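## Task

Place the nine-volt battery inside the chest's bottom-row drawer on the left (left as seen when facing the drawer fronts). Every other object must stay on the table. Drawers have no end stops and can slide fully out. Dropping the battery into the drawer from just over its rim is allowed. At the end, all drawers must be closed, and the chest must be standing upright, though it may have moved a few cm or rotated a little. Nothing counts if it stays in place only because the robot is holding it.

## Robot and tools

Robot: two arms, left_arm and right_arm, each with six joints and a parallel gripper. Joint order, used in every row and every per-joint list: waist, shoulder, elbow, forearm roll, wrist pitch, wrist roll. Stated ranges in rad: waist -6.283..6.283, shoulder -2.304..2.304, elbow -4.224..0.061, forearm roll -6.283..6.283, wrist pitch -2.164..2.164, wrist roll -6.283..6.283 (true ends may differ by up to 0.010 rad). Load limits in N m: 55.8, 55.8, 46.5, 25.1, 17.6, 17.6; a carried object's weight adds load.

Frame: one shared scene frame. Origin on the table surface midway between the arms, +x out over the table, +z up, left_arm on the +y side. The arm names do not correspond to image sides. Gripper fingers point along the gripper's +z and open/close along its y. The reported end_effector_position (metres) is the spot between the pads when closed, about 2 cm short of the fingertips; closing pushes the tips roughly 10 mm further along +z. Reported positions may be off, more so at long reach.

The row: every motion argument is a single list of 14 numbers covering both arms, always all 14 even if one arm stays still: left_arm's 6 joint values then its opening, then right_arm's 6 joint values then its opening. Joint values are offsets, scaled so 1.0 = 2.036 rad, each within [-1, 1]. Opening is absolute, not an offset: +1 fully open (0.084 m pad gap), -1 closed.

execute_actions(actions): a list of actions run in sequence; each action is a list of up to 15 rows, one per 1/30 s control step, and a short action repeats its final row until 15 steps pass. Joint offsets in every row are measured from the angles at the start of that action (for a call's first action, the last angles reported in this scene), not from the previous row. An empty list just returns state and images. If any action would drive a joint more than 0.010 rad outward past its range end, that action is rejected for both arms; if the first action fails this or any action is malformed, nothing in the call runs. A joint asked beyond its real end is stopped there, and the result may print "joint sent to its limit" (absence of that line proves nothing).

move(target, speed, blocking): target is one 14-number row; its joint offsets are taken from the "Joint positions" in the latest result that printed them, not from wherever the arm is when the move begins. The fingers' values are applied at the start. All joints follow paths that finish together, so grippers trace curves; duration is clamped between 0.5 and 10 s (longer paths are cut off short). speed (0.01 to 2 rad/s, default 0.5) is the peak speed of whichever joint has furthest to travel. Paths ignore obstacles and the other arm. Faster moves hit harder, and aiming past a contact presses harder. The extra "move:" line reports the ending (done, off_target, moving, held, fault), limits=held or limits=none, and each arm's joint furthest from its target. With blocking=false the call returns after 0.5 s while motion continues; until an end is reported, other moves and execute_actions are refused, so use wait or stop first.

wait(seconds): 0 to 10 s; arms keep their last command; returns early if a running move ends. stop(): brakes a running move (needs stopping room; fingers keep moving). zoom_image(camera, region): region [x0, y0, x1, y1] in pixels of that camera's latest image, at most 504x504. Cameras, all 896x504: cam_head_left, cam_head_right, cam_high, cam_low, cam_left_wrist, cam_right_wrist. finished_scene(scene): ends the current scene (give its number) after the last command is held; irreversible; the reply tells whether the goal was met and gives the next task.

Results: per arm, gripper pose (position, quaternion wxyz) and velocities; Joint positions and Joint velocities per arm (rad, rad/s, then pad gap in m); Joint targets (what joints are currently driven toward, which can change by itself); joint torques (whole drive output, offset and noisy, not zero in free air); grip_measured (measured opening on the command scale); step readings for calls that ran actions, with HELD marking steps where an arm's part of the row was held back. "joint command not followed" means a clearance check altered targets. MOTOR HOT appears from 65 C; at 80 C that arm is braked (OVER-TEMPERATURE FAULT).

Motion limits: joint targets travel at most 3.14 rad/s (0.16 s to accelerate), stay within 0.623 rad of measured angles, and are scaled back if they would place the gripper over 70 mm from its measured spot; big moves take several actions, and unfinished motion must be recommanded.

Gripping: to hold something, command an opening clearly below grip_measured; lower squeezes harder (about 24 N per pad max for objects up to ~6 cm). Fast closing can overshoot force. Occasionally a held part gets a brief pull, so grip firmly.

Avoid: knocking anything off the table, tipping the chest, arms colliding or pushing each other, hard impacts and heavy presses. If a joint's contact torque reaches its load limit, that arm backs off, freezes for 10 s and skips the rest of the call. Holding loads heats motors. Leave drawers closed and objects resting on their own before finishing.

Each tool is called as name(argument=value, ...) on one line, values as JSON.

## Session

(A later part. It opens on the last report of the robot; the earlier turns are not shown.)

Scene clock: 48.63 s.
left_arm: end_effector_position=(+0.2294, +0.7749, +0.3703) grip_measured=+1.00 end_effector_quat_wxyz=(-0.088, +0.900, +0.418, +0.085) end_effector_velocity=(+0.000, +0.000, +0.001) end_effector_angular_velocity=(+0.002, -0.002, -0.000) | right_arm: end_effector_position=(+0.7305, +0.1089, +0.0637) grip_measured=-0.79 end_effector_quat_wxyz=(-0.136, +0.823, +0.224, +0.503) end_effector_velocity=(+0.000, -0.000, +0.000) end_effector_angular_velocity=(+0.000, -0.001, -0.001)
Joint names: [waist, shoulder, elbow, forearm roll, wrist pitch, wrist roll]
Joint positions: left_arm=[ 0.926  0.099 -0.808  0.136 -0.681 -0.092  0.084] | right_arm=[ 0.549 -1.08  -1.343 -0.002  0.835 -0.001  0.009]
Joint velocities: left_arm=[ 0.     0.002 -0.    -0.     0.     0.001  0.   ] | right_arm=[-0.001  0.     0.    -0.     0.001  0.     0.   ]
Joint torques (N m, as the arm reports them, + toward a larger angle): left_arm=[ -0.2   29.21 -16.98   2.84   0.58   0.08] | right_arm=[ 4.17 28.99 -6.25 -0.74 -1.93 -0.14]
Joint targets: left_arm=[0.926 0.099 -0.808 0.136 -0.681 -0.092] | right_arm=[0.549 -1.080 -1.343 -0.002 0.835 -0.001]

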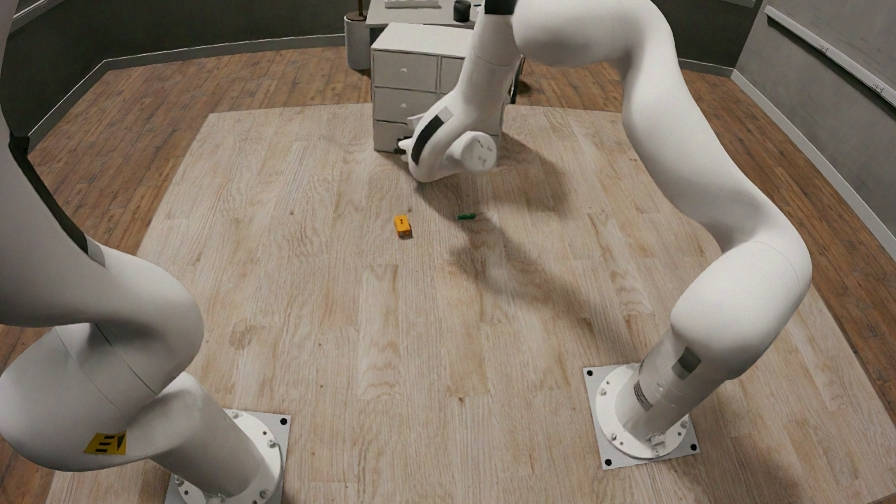

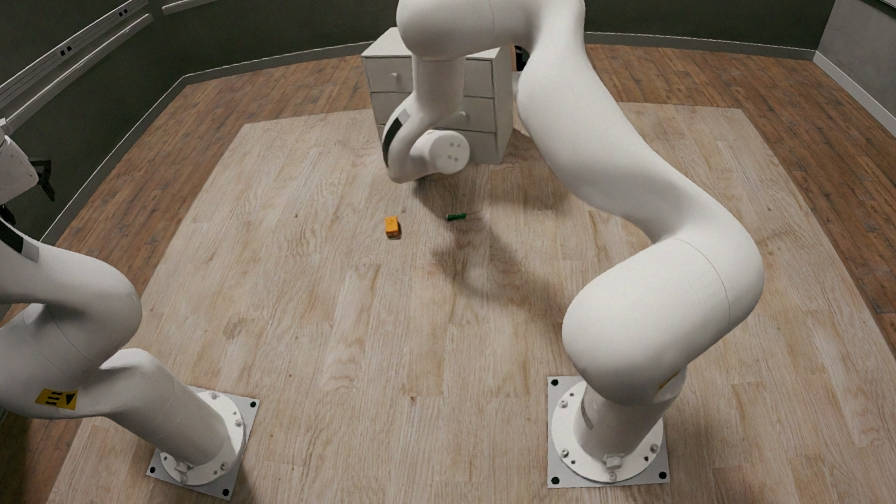

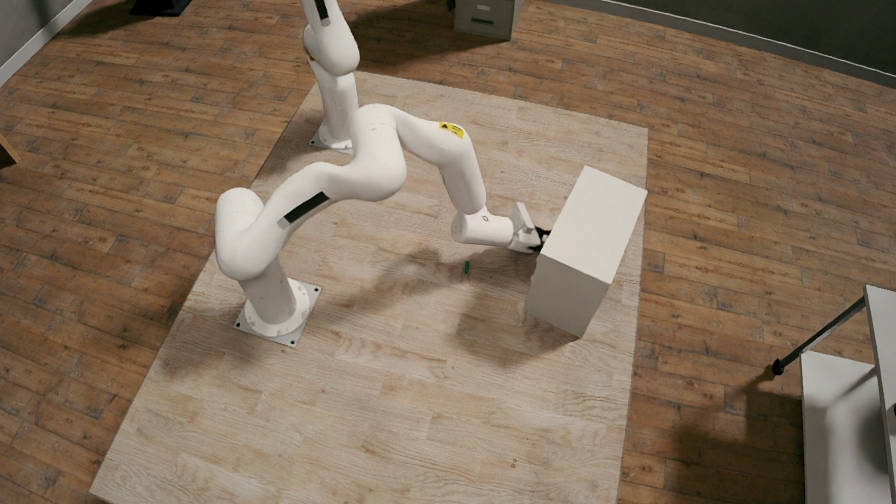

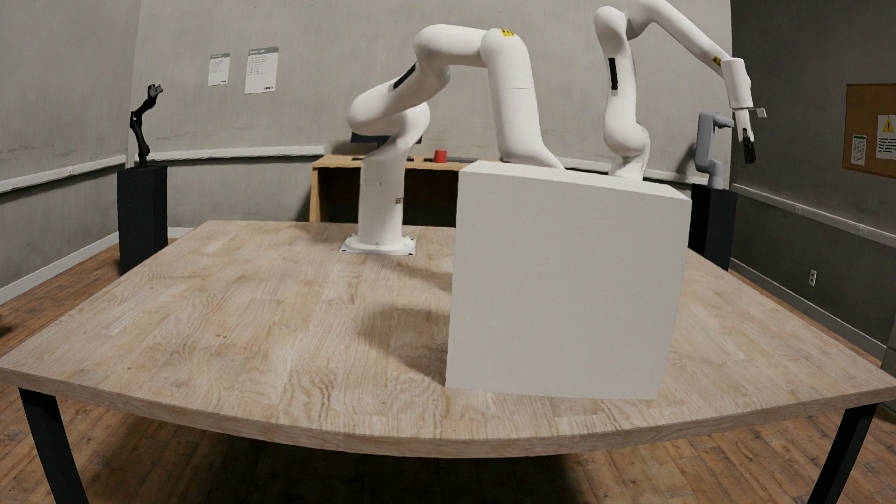

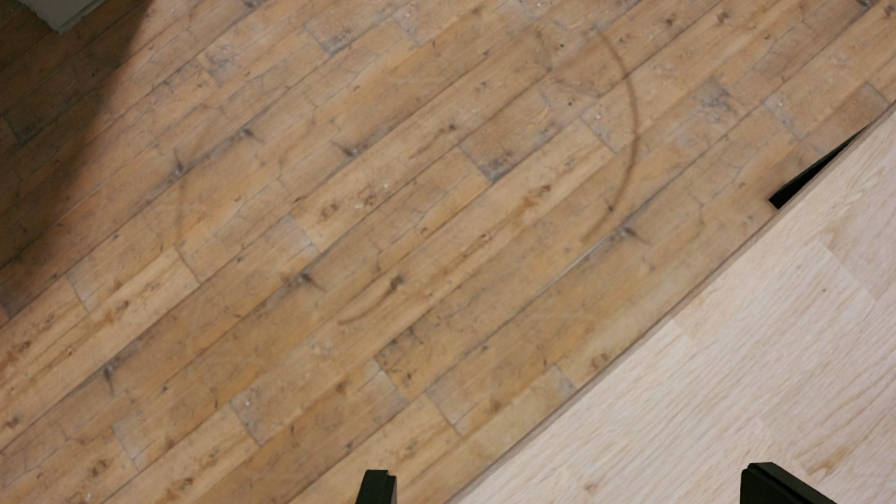

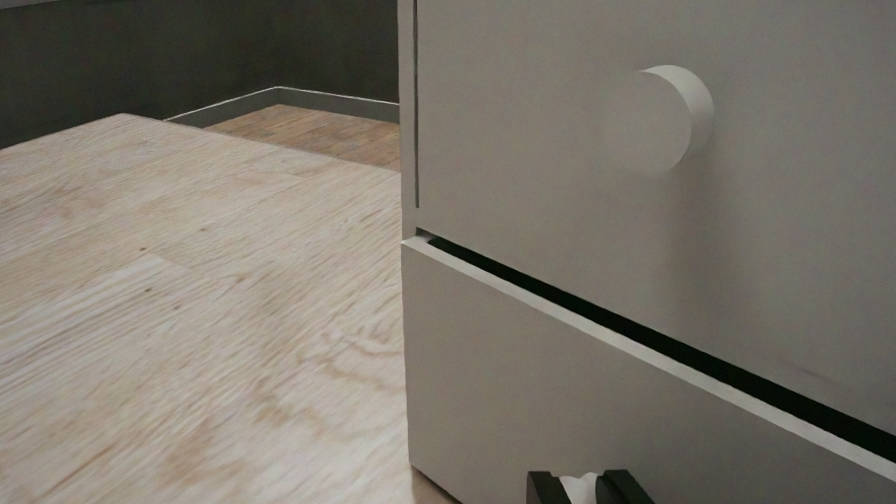

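move(target=[0,0,0,0,0,0,1,0.0295,0.058,0.1434,0,0.0864,0,-0.9], speed=0.12)

move(target=[0,0,0,0,0,0,1,0,0,0,0,0,0,0.6])

move(target=[0,0,0,0,0,0,1,0,0.044,0.078,0,0,0,0.6], speed=0.3)

Scene clock: 58.63 s.
left_arm: end_effector_position=(+0.2294, +0.7749, +0.3703) grip_measured=+1.00 end_effector_quat_wxyz=(-0.088, +0.900, +0.418, +0.085) end_effector_velocity=(-0.000, +0.000, -0.000) end_effector_angular_velocity=(-0.001, -0.000, +0.002) | right_arm: end_effector_position=(+0.6280, +0.0994, +0.0648) grip_measured=-0.92 end_effector_quat_wxyz=(-0.152, +0.816, +0.248, +0.500) end_effector_velocity=(-0.001, -0.000, -0.001) end_effector_angular_velocity=(-0.001, +0.002, +0.000)
Joint names: [waist, shoulder, elbow, forearm roll, wrist pitch, wrist roll]
Joint positions: left_arm=[ 0.926  0.099 -0.808  0.136 -0.681 -0.092  0.084] | right_arm=[ 0.609 -0.962 -1.051 -0.002  1.011 -0.001  0.003]
Joint velocities: left_arm=[ 0.    -0.001 -0.    -0.    -0.    -0.002 -0.   ] | right_arm=[ 0.     0.     0.001 -0.    -0.001  0.     0.   ]
Joint torques (N m, as the arm reports them, + toward a larger angle): left_arm=[ -0.4   23.34 -17.44   2.2    0.52   0.25] | right_arm=[ 0.9  33.46 -9.88  0.    1.16 -0.29]
Joint targets: left_arm=[0.926 0.099 -0.808 0.136 -0.681 -0.092] | right_arm=[0.610 -0.962 -1.051 -0.002 1.011 -0.001]
move: done; limits=none; left_arm: farthest joint: the waist, 0.000 radians from its target (0.000 radians at the start); right_arm: farthest joint: the waist, 0.000 radians from its target (0.060 radians at the start)

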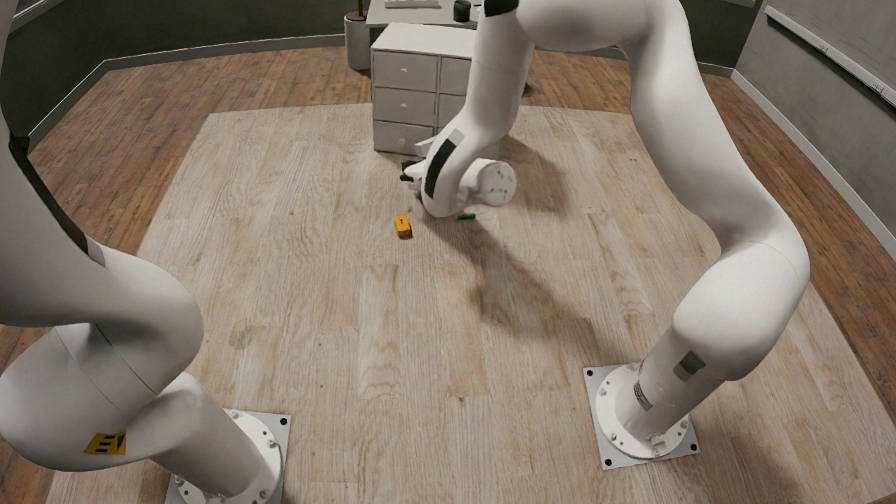

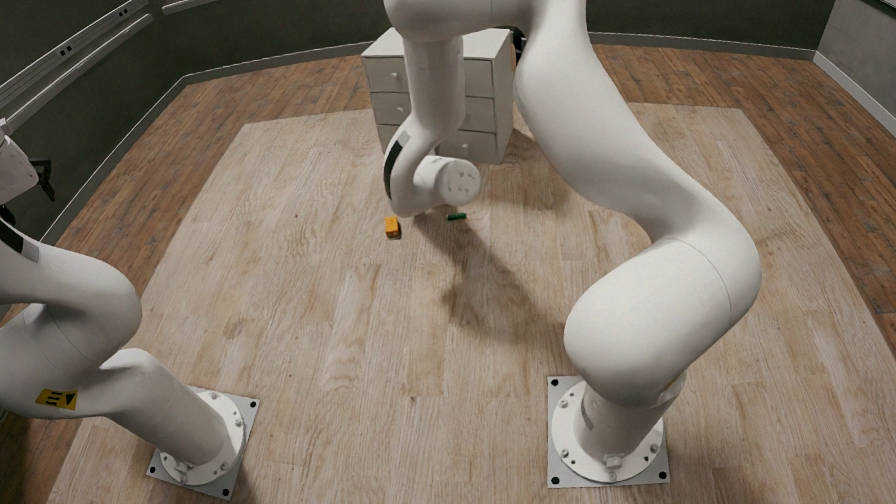

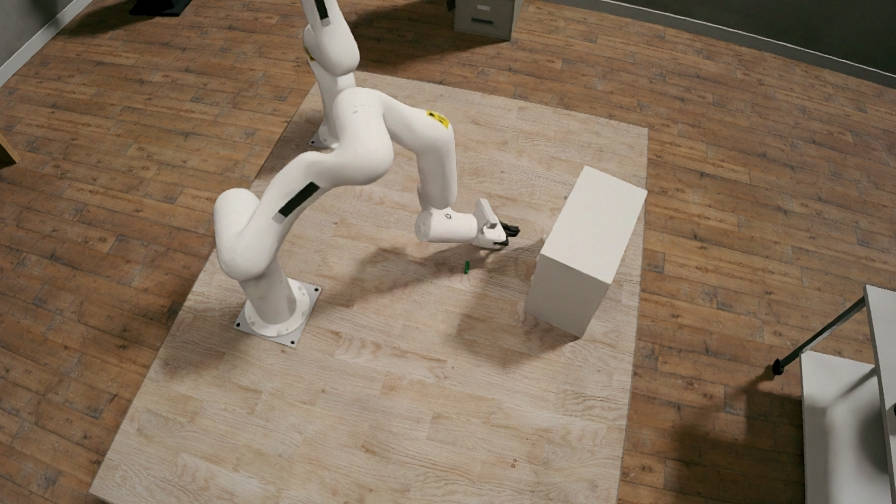

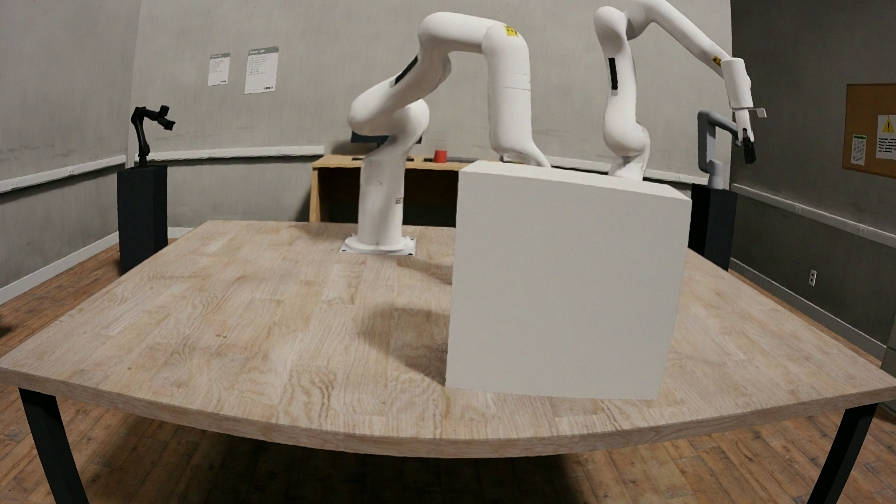

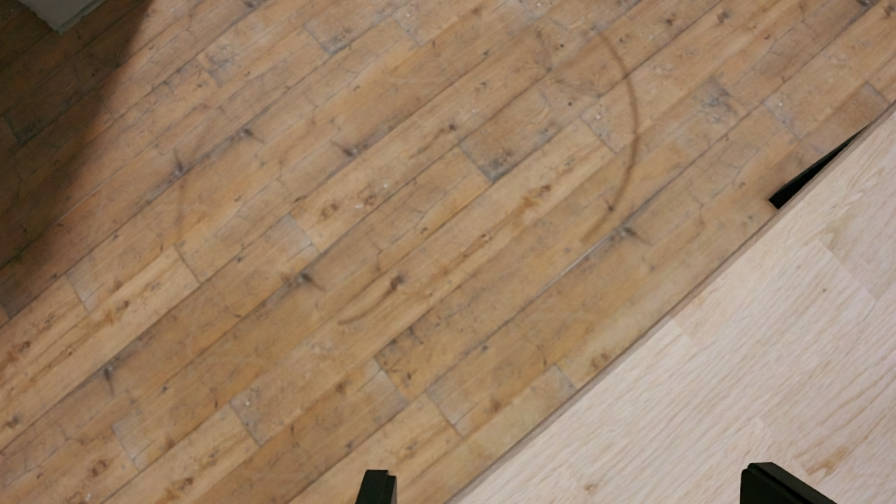

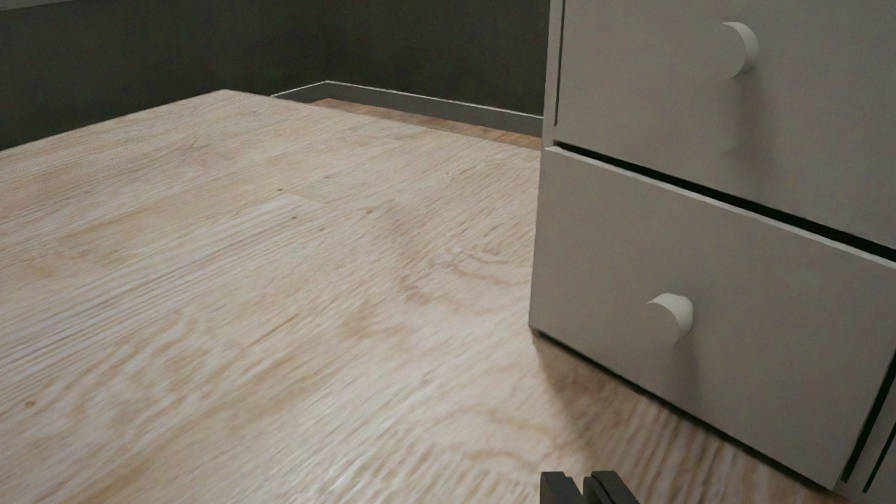

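Scene clock: 59.17 s.
left_arm: end_effector_position=(+0.2294, +0.7749, +0.3703) grip_measured=+1.00 end_effector_quat_wxyz=(-0.088, +0.900, +0.418, +0.085) end_effector_velocity=(+0.000, -0.000, +0.000) end_effector_angular_velocity=(+0.001, -0.000, -0.001) | right_arm: end_effector_position=(+0.6280, +0.0994, +0.0648) grip_measured=+0.59 end_effector_quat_wxyz=(-0.152, +0.816, +0.248, +0.500) end_effector_velocity=(-0.000, +0.001, +0.000) end_effector_angular_velocity=(+0.001, -0.001, +0.001)
Joint names: [waist, shoulder, elbow, forearm roll, wrist pitch, wrist roll]
Joint positions: left_arm=[ 0.926  0.099 -0.808  0.136 -0.681 -0.092  0.084] | right_arm=[ 0.609 -0.962 -1.051 -0.002  1.011 -0.001  0.069]
Joint velocities: left_arm=[-0.001  0.    -0.    -0.    -0.     0.001  0.   ] | right_arm=[ 0.001 -0.    -0.    -0.     0.001 -0.    -0.   ]
Joint torques (N m, as the arm reports them, + toward a larger angle): left_arm=[  2.47  25.57 -16.14   2.32   0.69   0.15] | right_arm=[  0.38  38.2  -11.25  -0.32   1.05  -0.28]
Joint targets: left_arm=[0.926 0.099 -0.808 0.136 -0.681 -0.092] | right_arm=[0.609 -0.962 -1.051 -0.002 1.011 -0.001]
move: done; limits=none; left_arm: farthest joint: the waist, 0.000 radians from its target (0.000 radians at the start); right_arm: farthest joint: the waist, 0.000 radians from its target (0.000 radians at the start)

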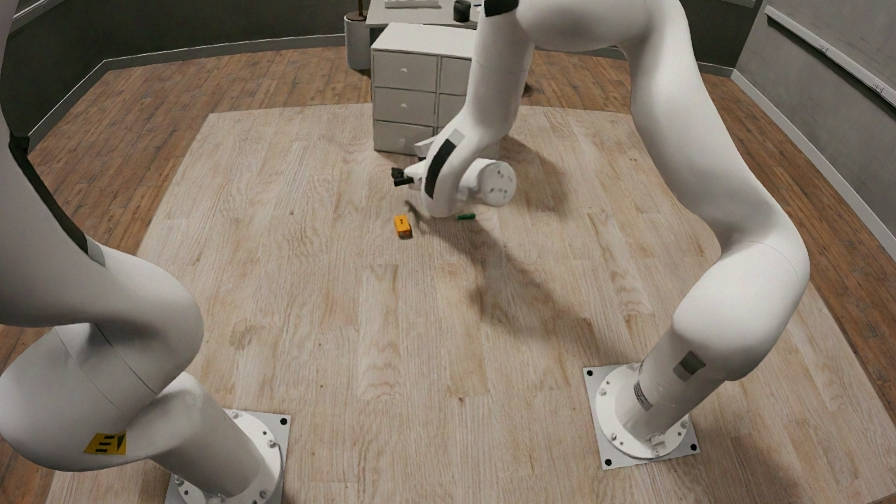

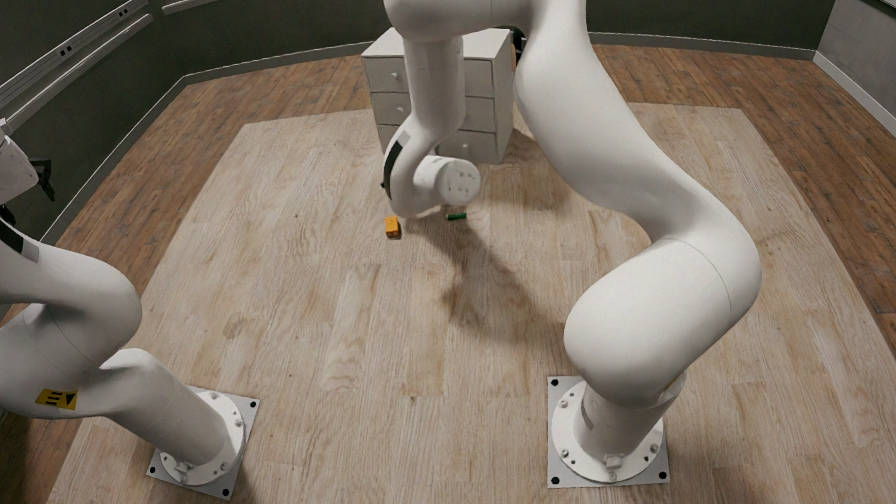

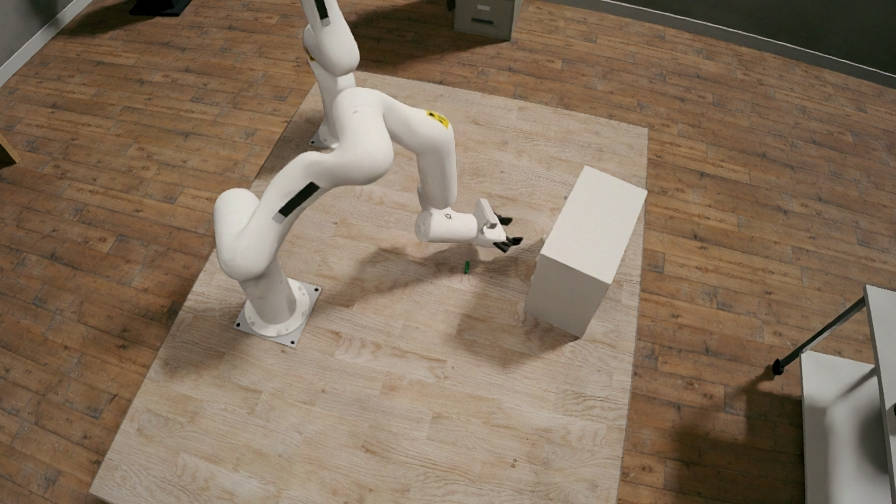

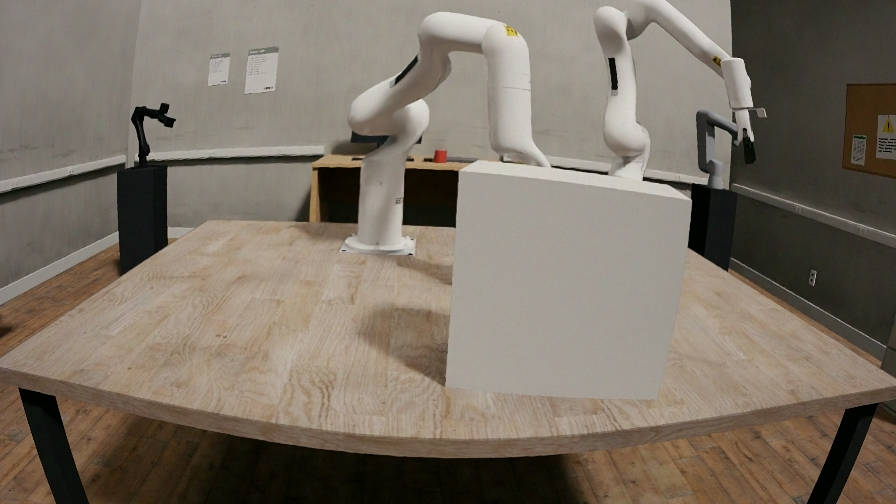

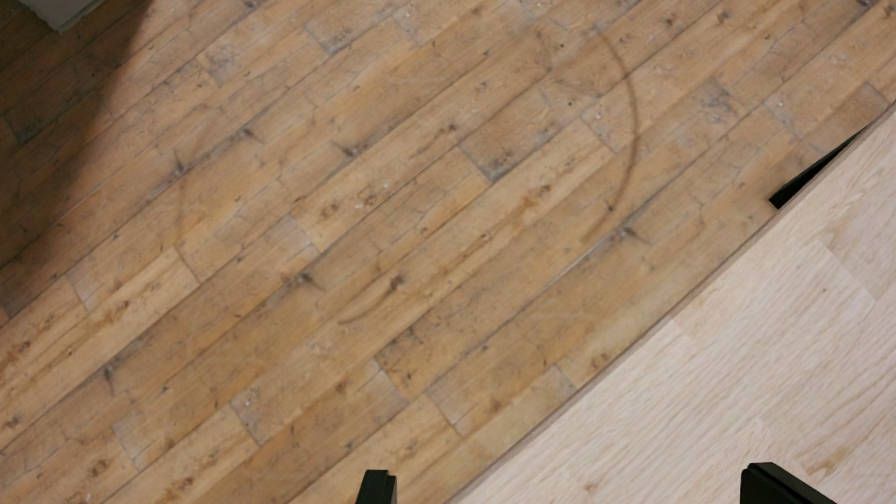

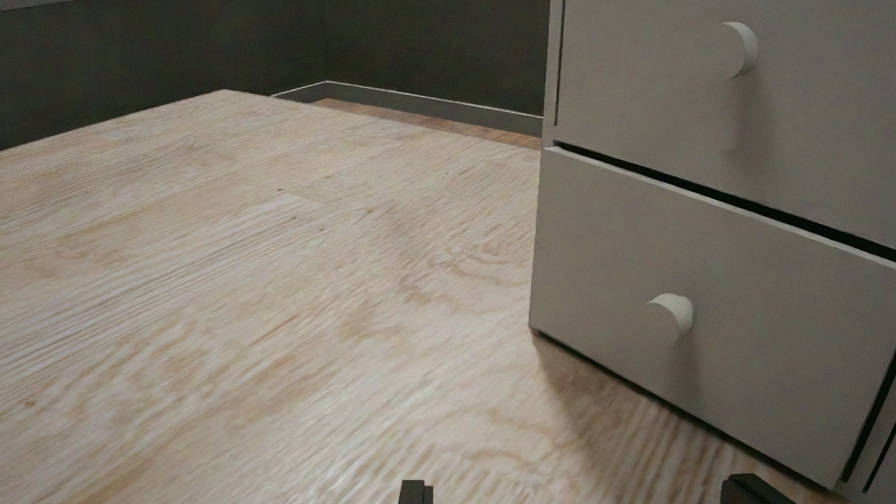

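Scene clock: 60.07 s.
left_arm: end_effector_position=(+0.2294, +0.7749, +0.3703) grip_measured=+1.00 end_effector_quat_wxyz=(-0.088, +0.900, +0.418, +0.085) end_effector_velocity=(-0.001, +0.000, -0.001) end_effector_angular_velocity=(-0.001, +0.001, +0.003) | right_arm: end_effector_position=(+0.5796, +0.0671, +0.0658) grip_measured=+0.59 end_effector_quat_wxyz=(-0.143, +0.833, +0.253, +0.471) end_effector_velocity=(-0.000, +0.000, +0.000) end_effector_angular_velocity=(+0.000, -0.000, +0.001)
Joint names: [waist, shoulder, elbow, forearm roll, wrist pitch, wrist roll]
Joint positions: left_arm=[ 0.926  0.099 -0.808  0.136 -0.681 -0.092  0.084] | right_arm=[ 0.609 -0.873 -0.892 -0.002  1.011 -0.001  0.069]
Joint velocities: left_arm=[ 0.001 -0.001  0.001  0.001 -0.    -0.002  0.   ] | right_arm=[ 0.     0.001  0.001 -0.     0.001 -0.    -0.   ]
Joint torques (N m, as the arm reports them, + toward a larger angle): left_arm=[  3.48  26.51 -16.5    3.15   0.68   0.44] | right_arm=[ 0.6  30.55 -9.25  1.43  1.04 -0.25]
Joint targets: left_arm=[0.926 0.099 -0.808 0.136 -0.681 -0.092] | right_arm=[0.609 -0.873 -0.892 -0.002 1.011 -0.001]
move: done; limits=none; left_arm: farthest joint: the waist, 0.000 radians from its target (0.000 radians at the start); right_arm: farthest joint: the waist, 0.000 radians from its target (0.000 radians at the start)

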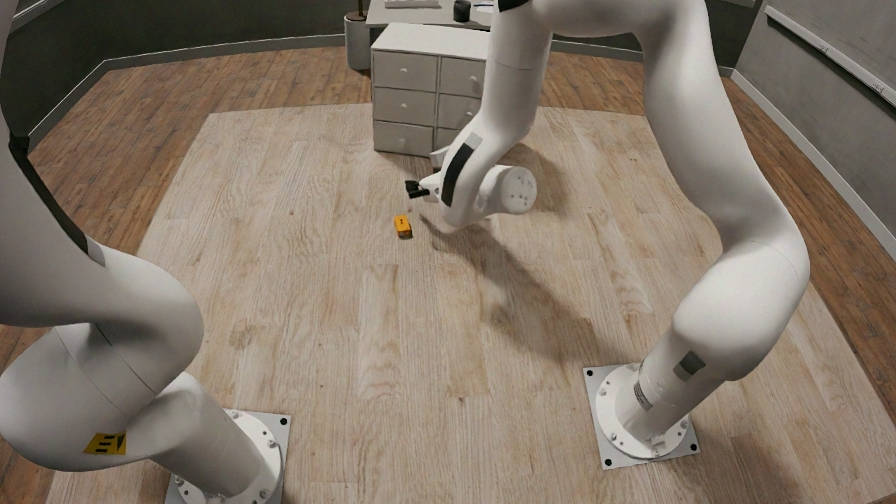

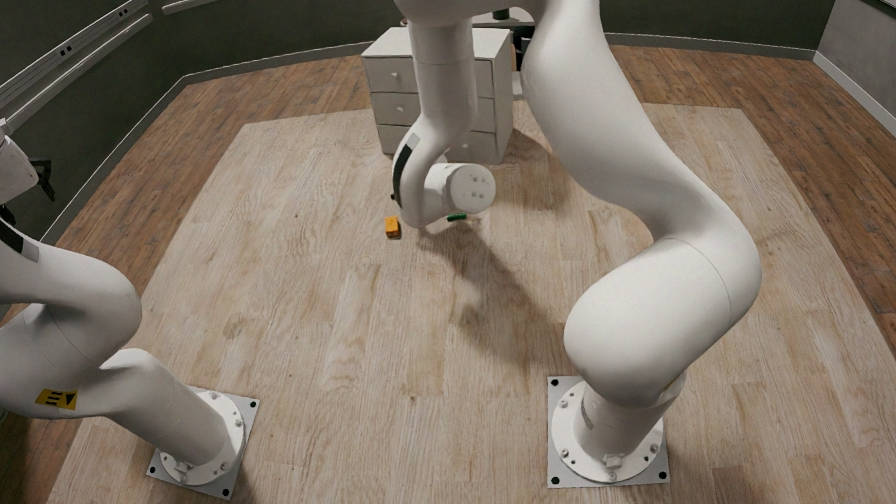

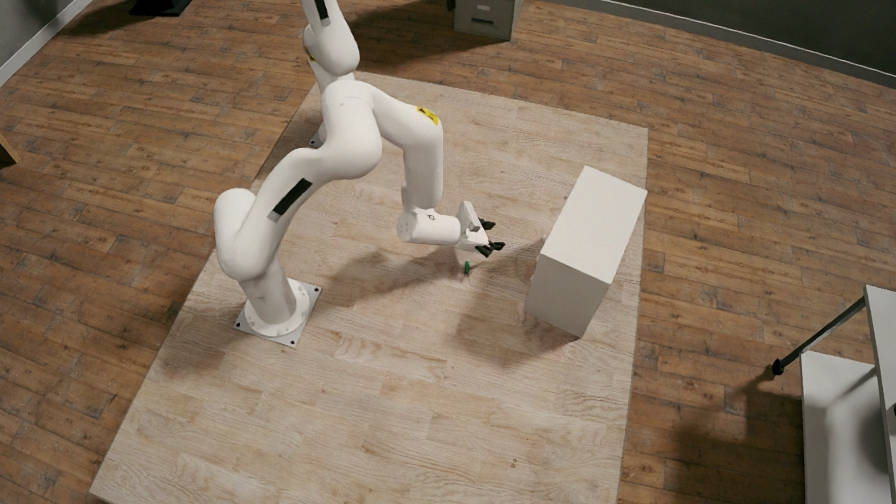

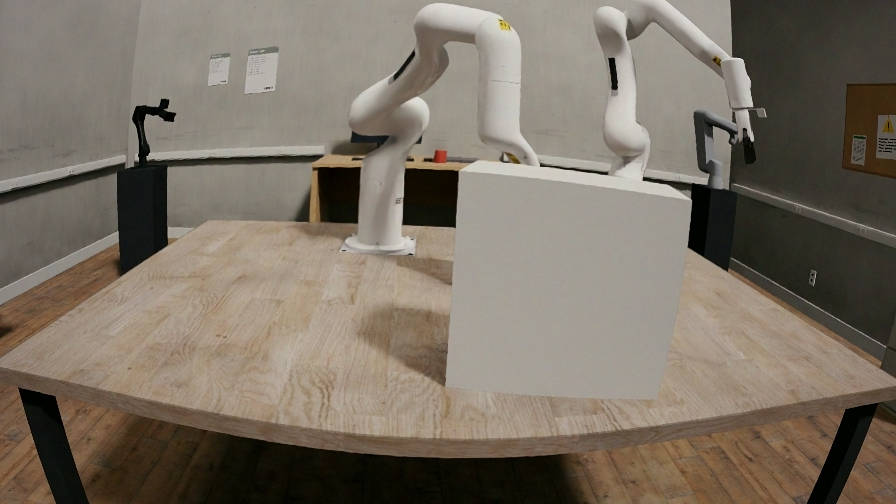

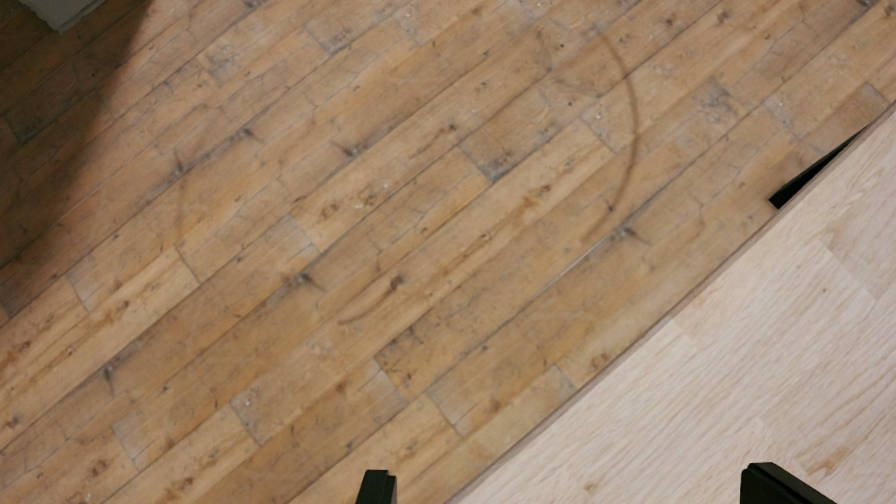

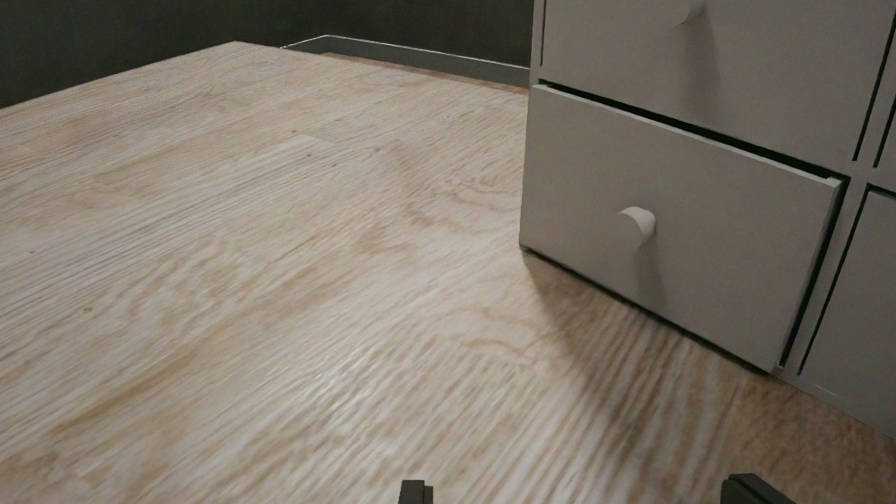

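move(target=[0,0,0,0,0,0,1,-0.024,-0.087,-0.186,0,-0.064,0,0.3], speed=0.3)

zoom_image(camera="cam_right_wrist", region=[392,200,896,504])

Scene clock: 68.40 s.
left_arm: end_effector_position=(+0.2294, +0.7749, +0.3703) grip_measured=+1.00 end_effector_quat_wxyz=(-0.088, +0.900, +0.418, +0.085) end_effector_velocity=(+0.000, +0.000, +0.001) end_effector_angular_velocity=(+0.002, -0.002, -0.001) | right_arm: end_effector_position=(+0.7079, +0.1061, +0.0647) grip_measured=+0.29 end_effector_quat_wxyz=(-0.140, +0.821, +0.228, +0.504) end_effector_velocity=(+0.000, -0.001, -0.000) end_effector_angular_velocity=(+0.000, +0.000, -0.001)
Joint names: [waist, shoulder, elbow, forearm roll, wrist pitch, wrist roll]
Joint positions: left_arm=[ 0.926  0.099 -0.808  0.136 -0.681 -0.092  0.084] | right_arm=[ 0.561 -1.05  -1.271 -0.002  0.88  -0.001  0.056]
Joint velocities: left_arm=[-0.     0.001 -0.002  0.    -0.     0.    -0.   ] | right_arm=[-0.001 -0.    -0.     0.    -0.     0.     0.   ]
Joint torques (N m, as the arm reports them, + toward a larger angle): left_arm=[  3.21  23.81 -17.48   1.83   0.66  -0.01] | right_arm=[ -0.29  39.45 -12.57   0.56   1.42  -0.4 ]
Joint targets: left_arm=[0.926 0.099 -0.808 0.136 -0.681 -0.092] | right_arm=[0.561 -1.050 -1.271 -0.002 0.880 -0.001]
move: done; limits=none; left_arm: farthest joint: the waist, 0.000 radians from its target (0.000 radians at the start); right_arm: farthest joint: the waist, 0.001 radians from its target (0.049 radians at the start)

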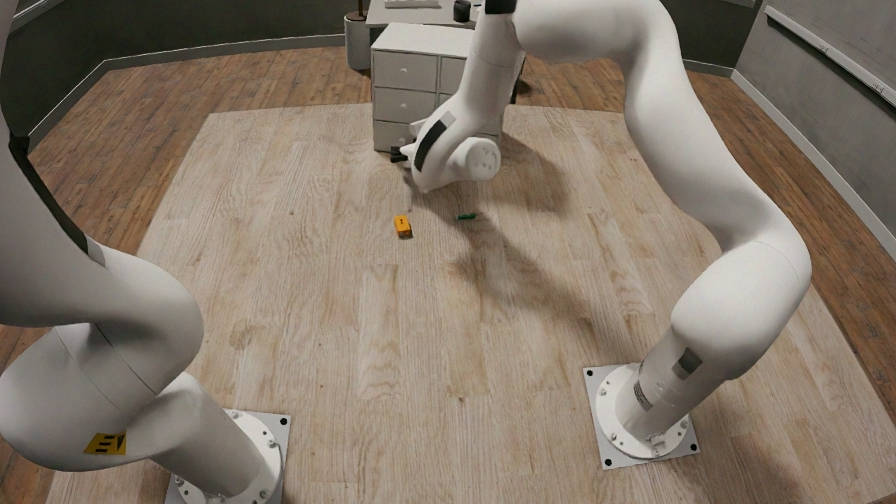

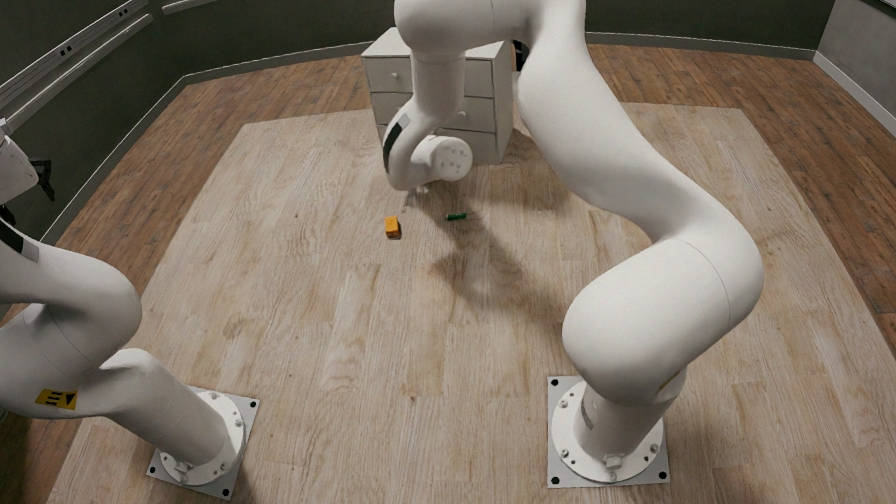

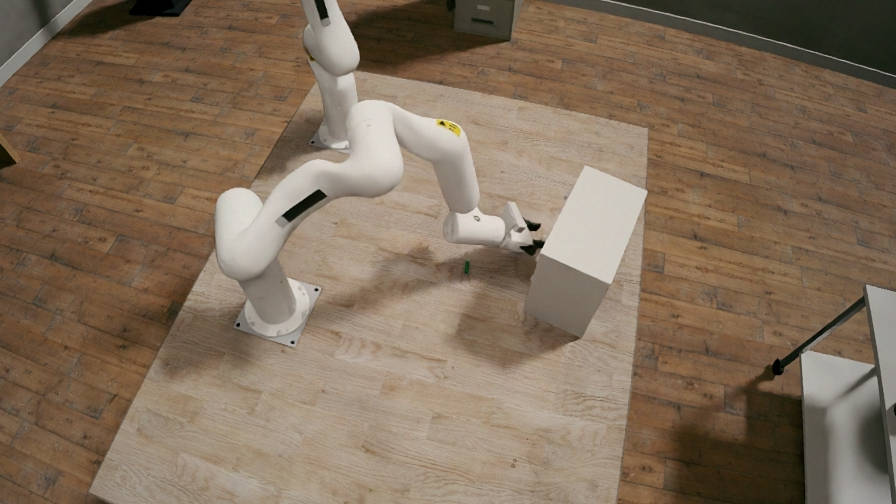

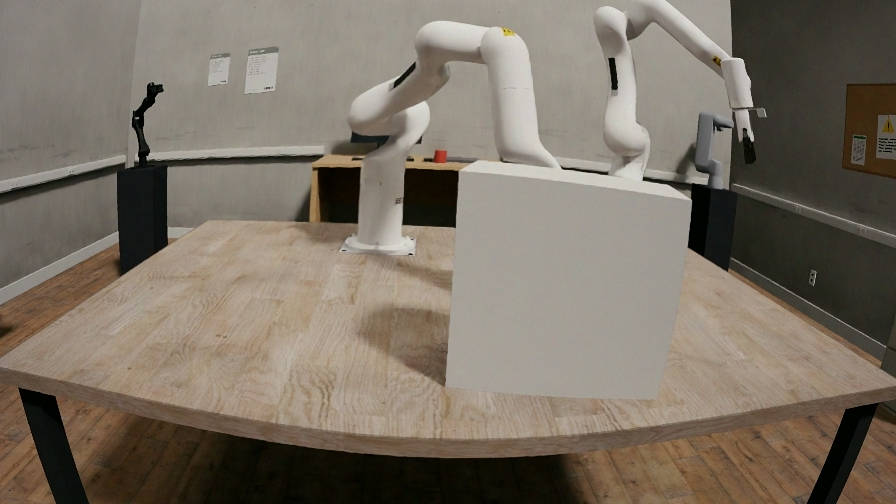

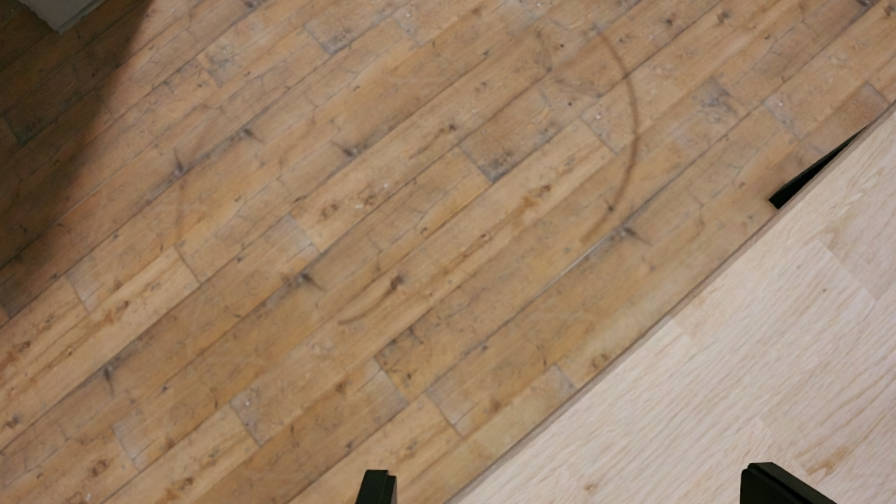

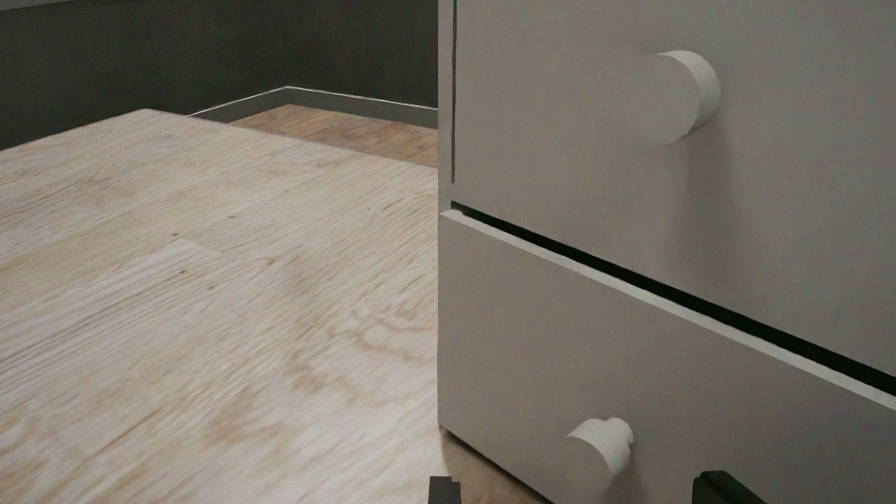

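Region (392, 200, 896, 504) of cam_right_wrist's 896x504 image, scaled by 1.000; it fills the top 304 rows of this view, and the rest is white.

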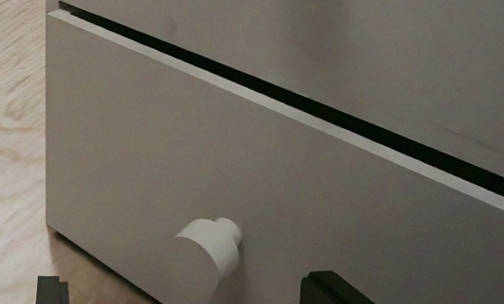

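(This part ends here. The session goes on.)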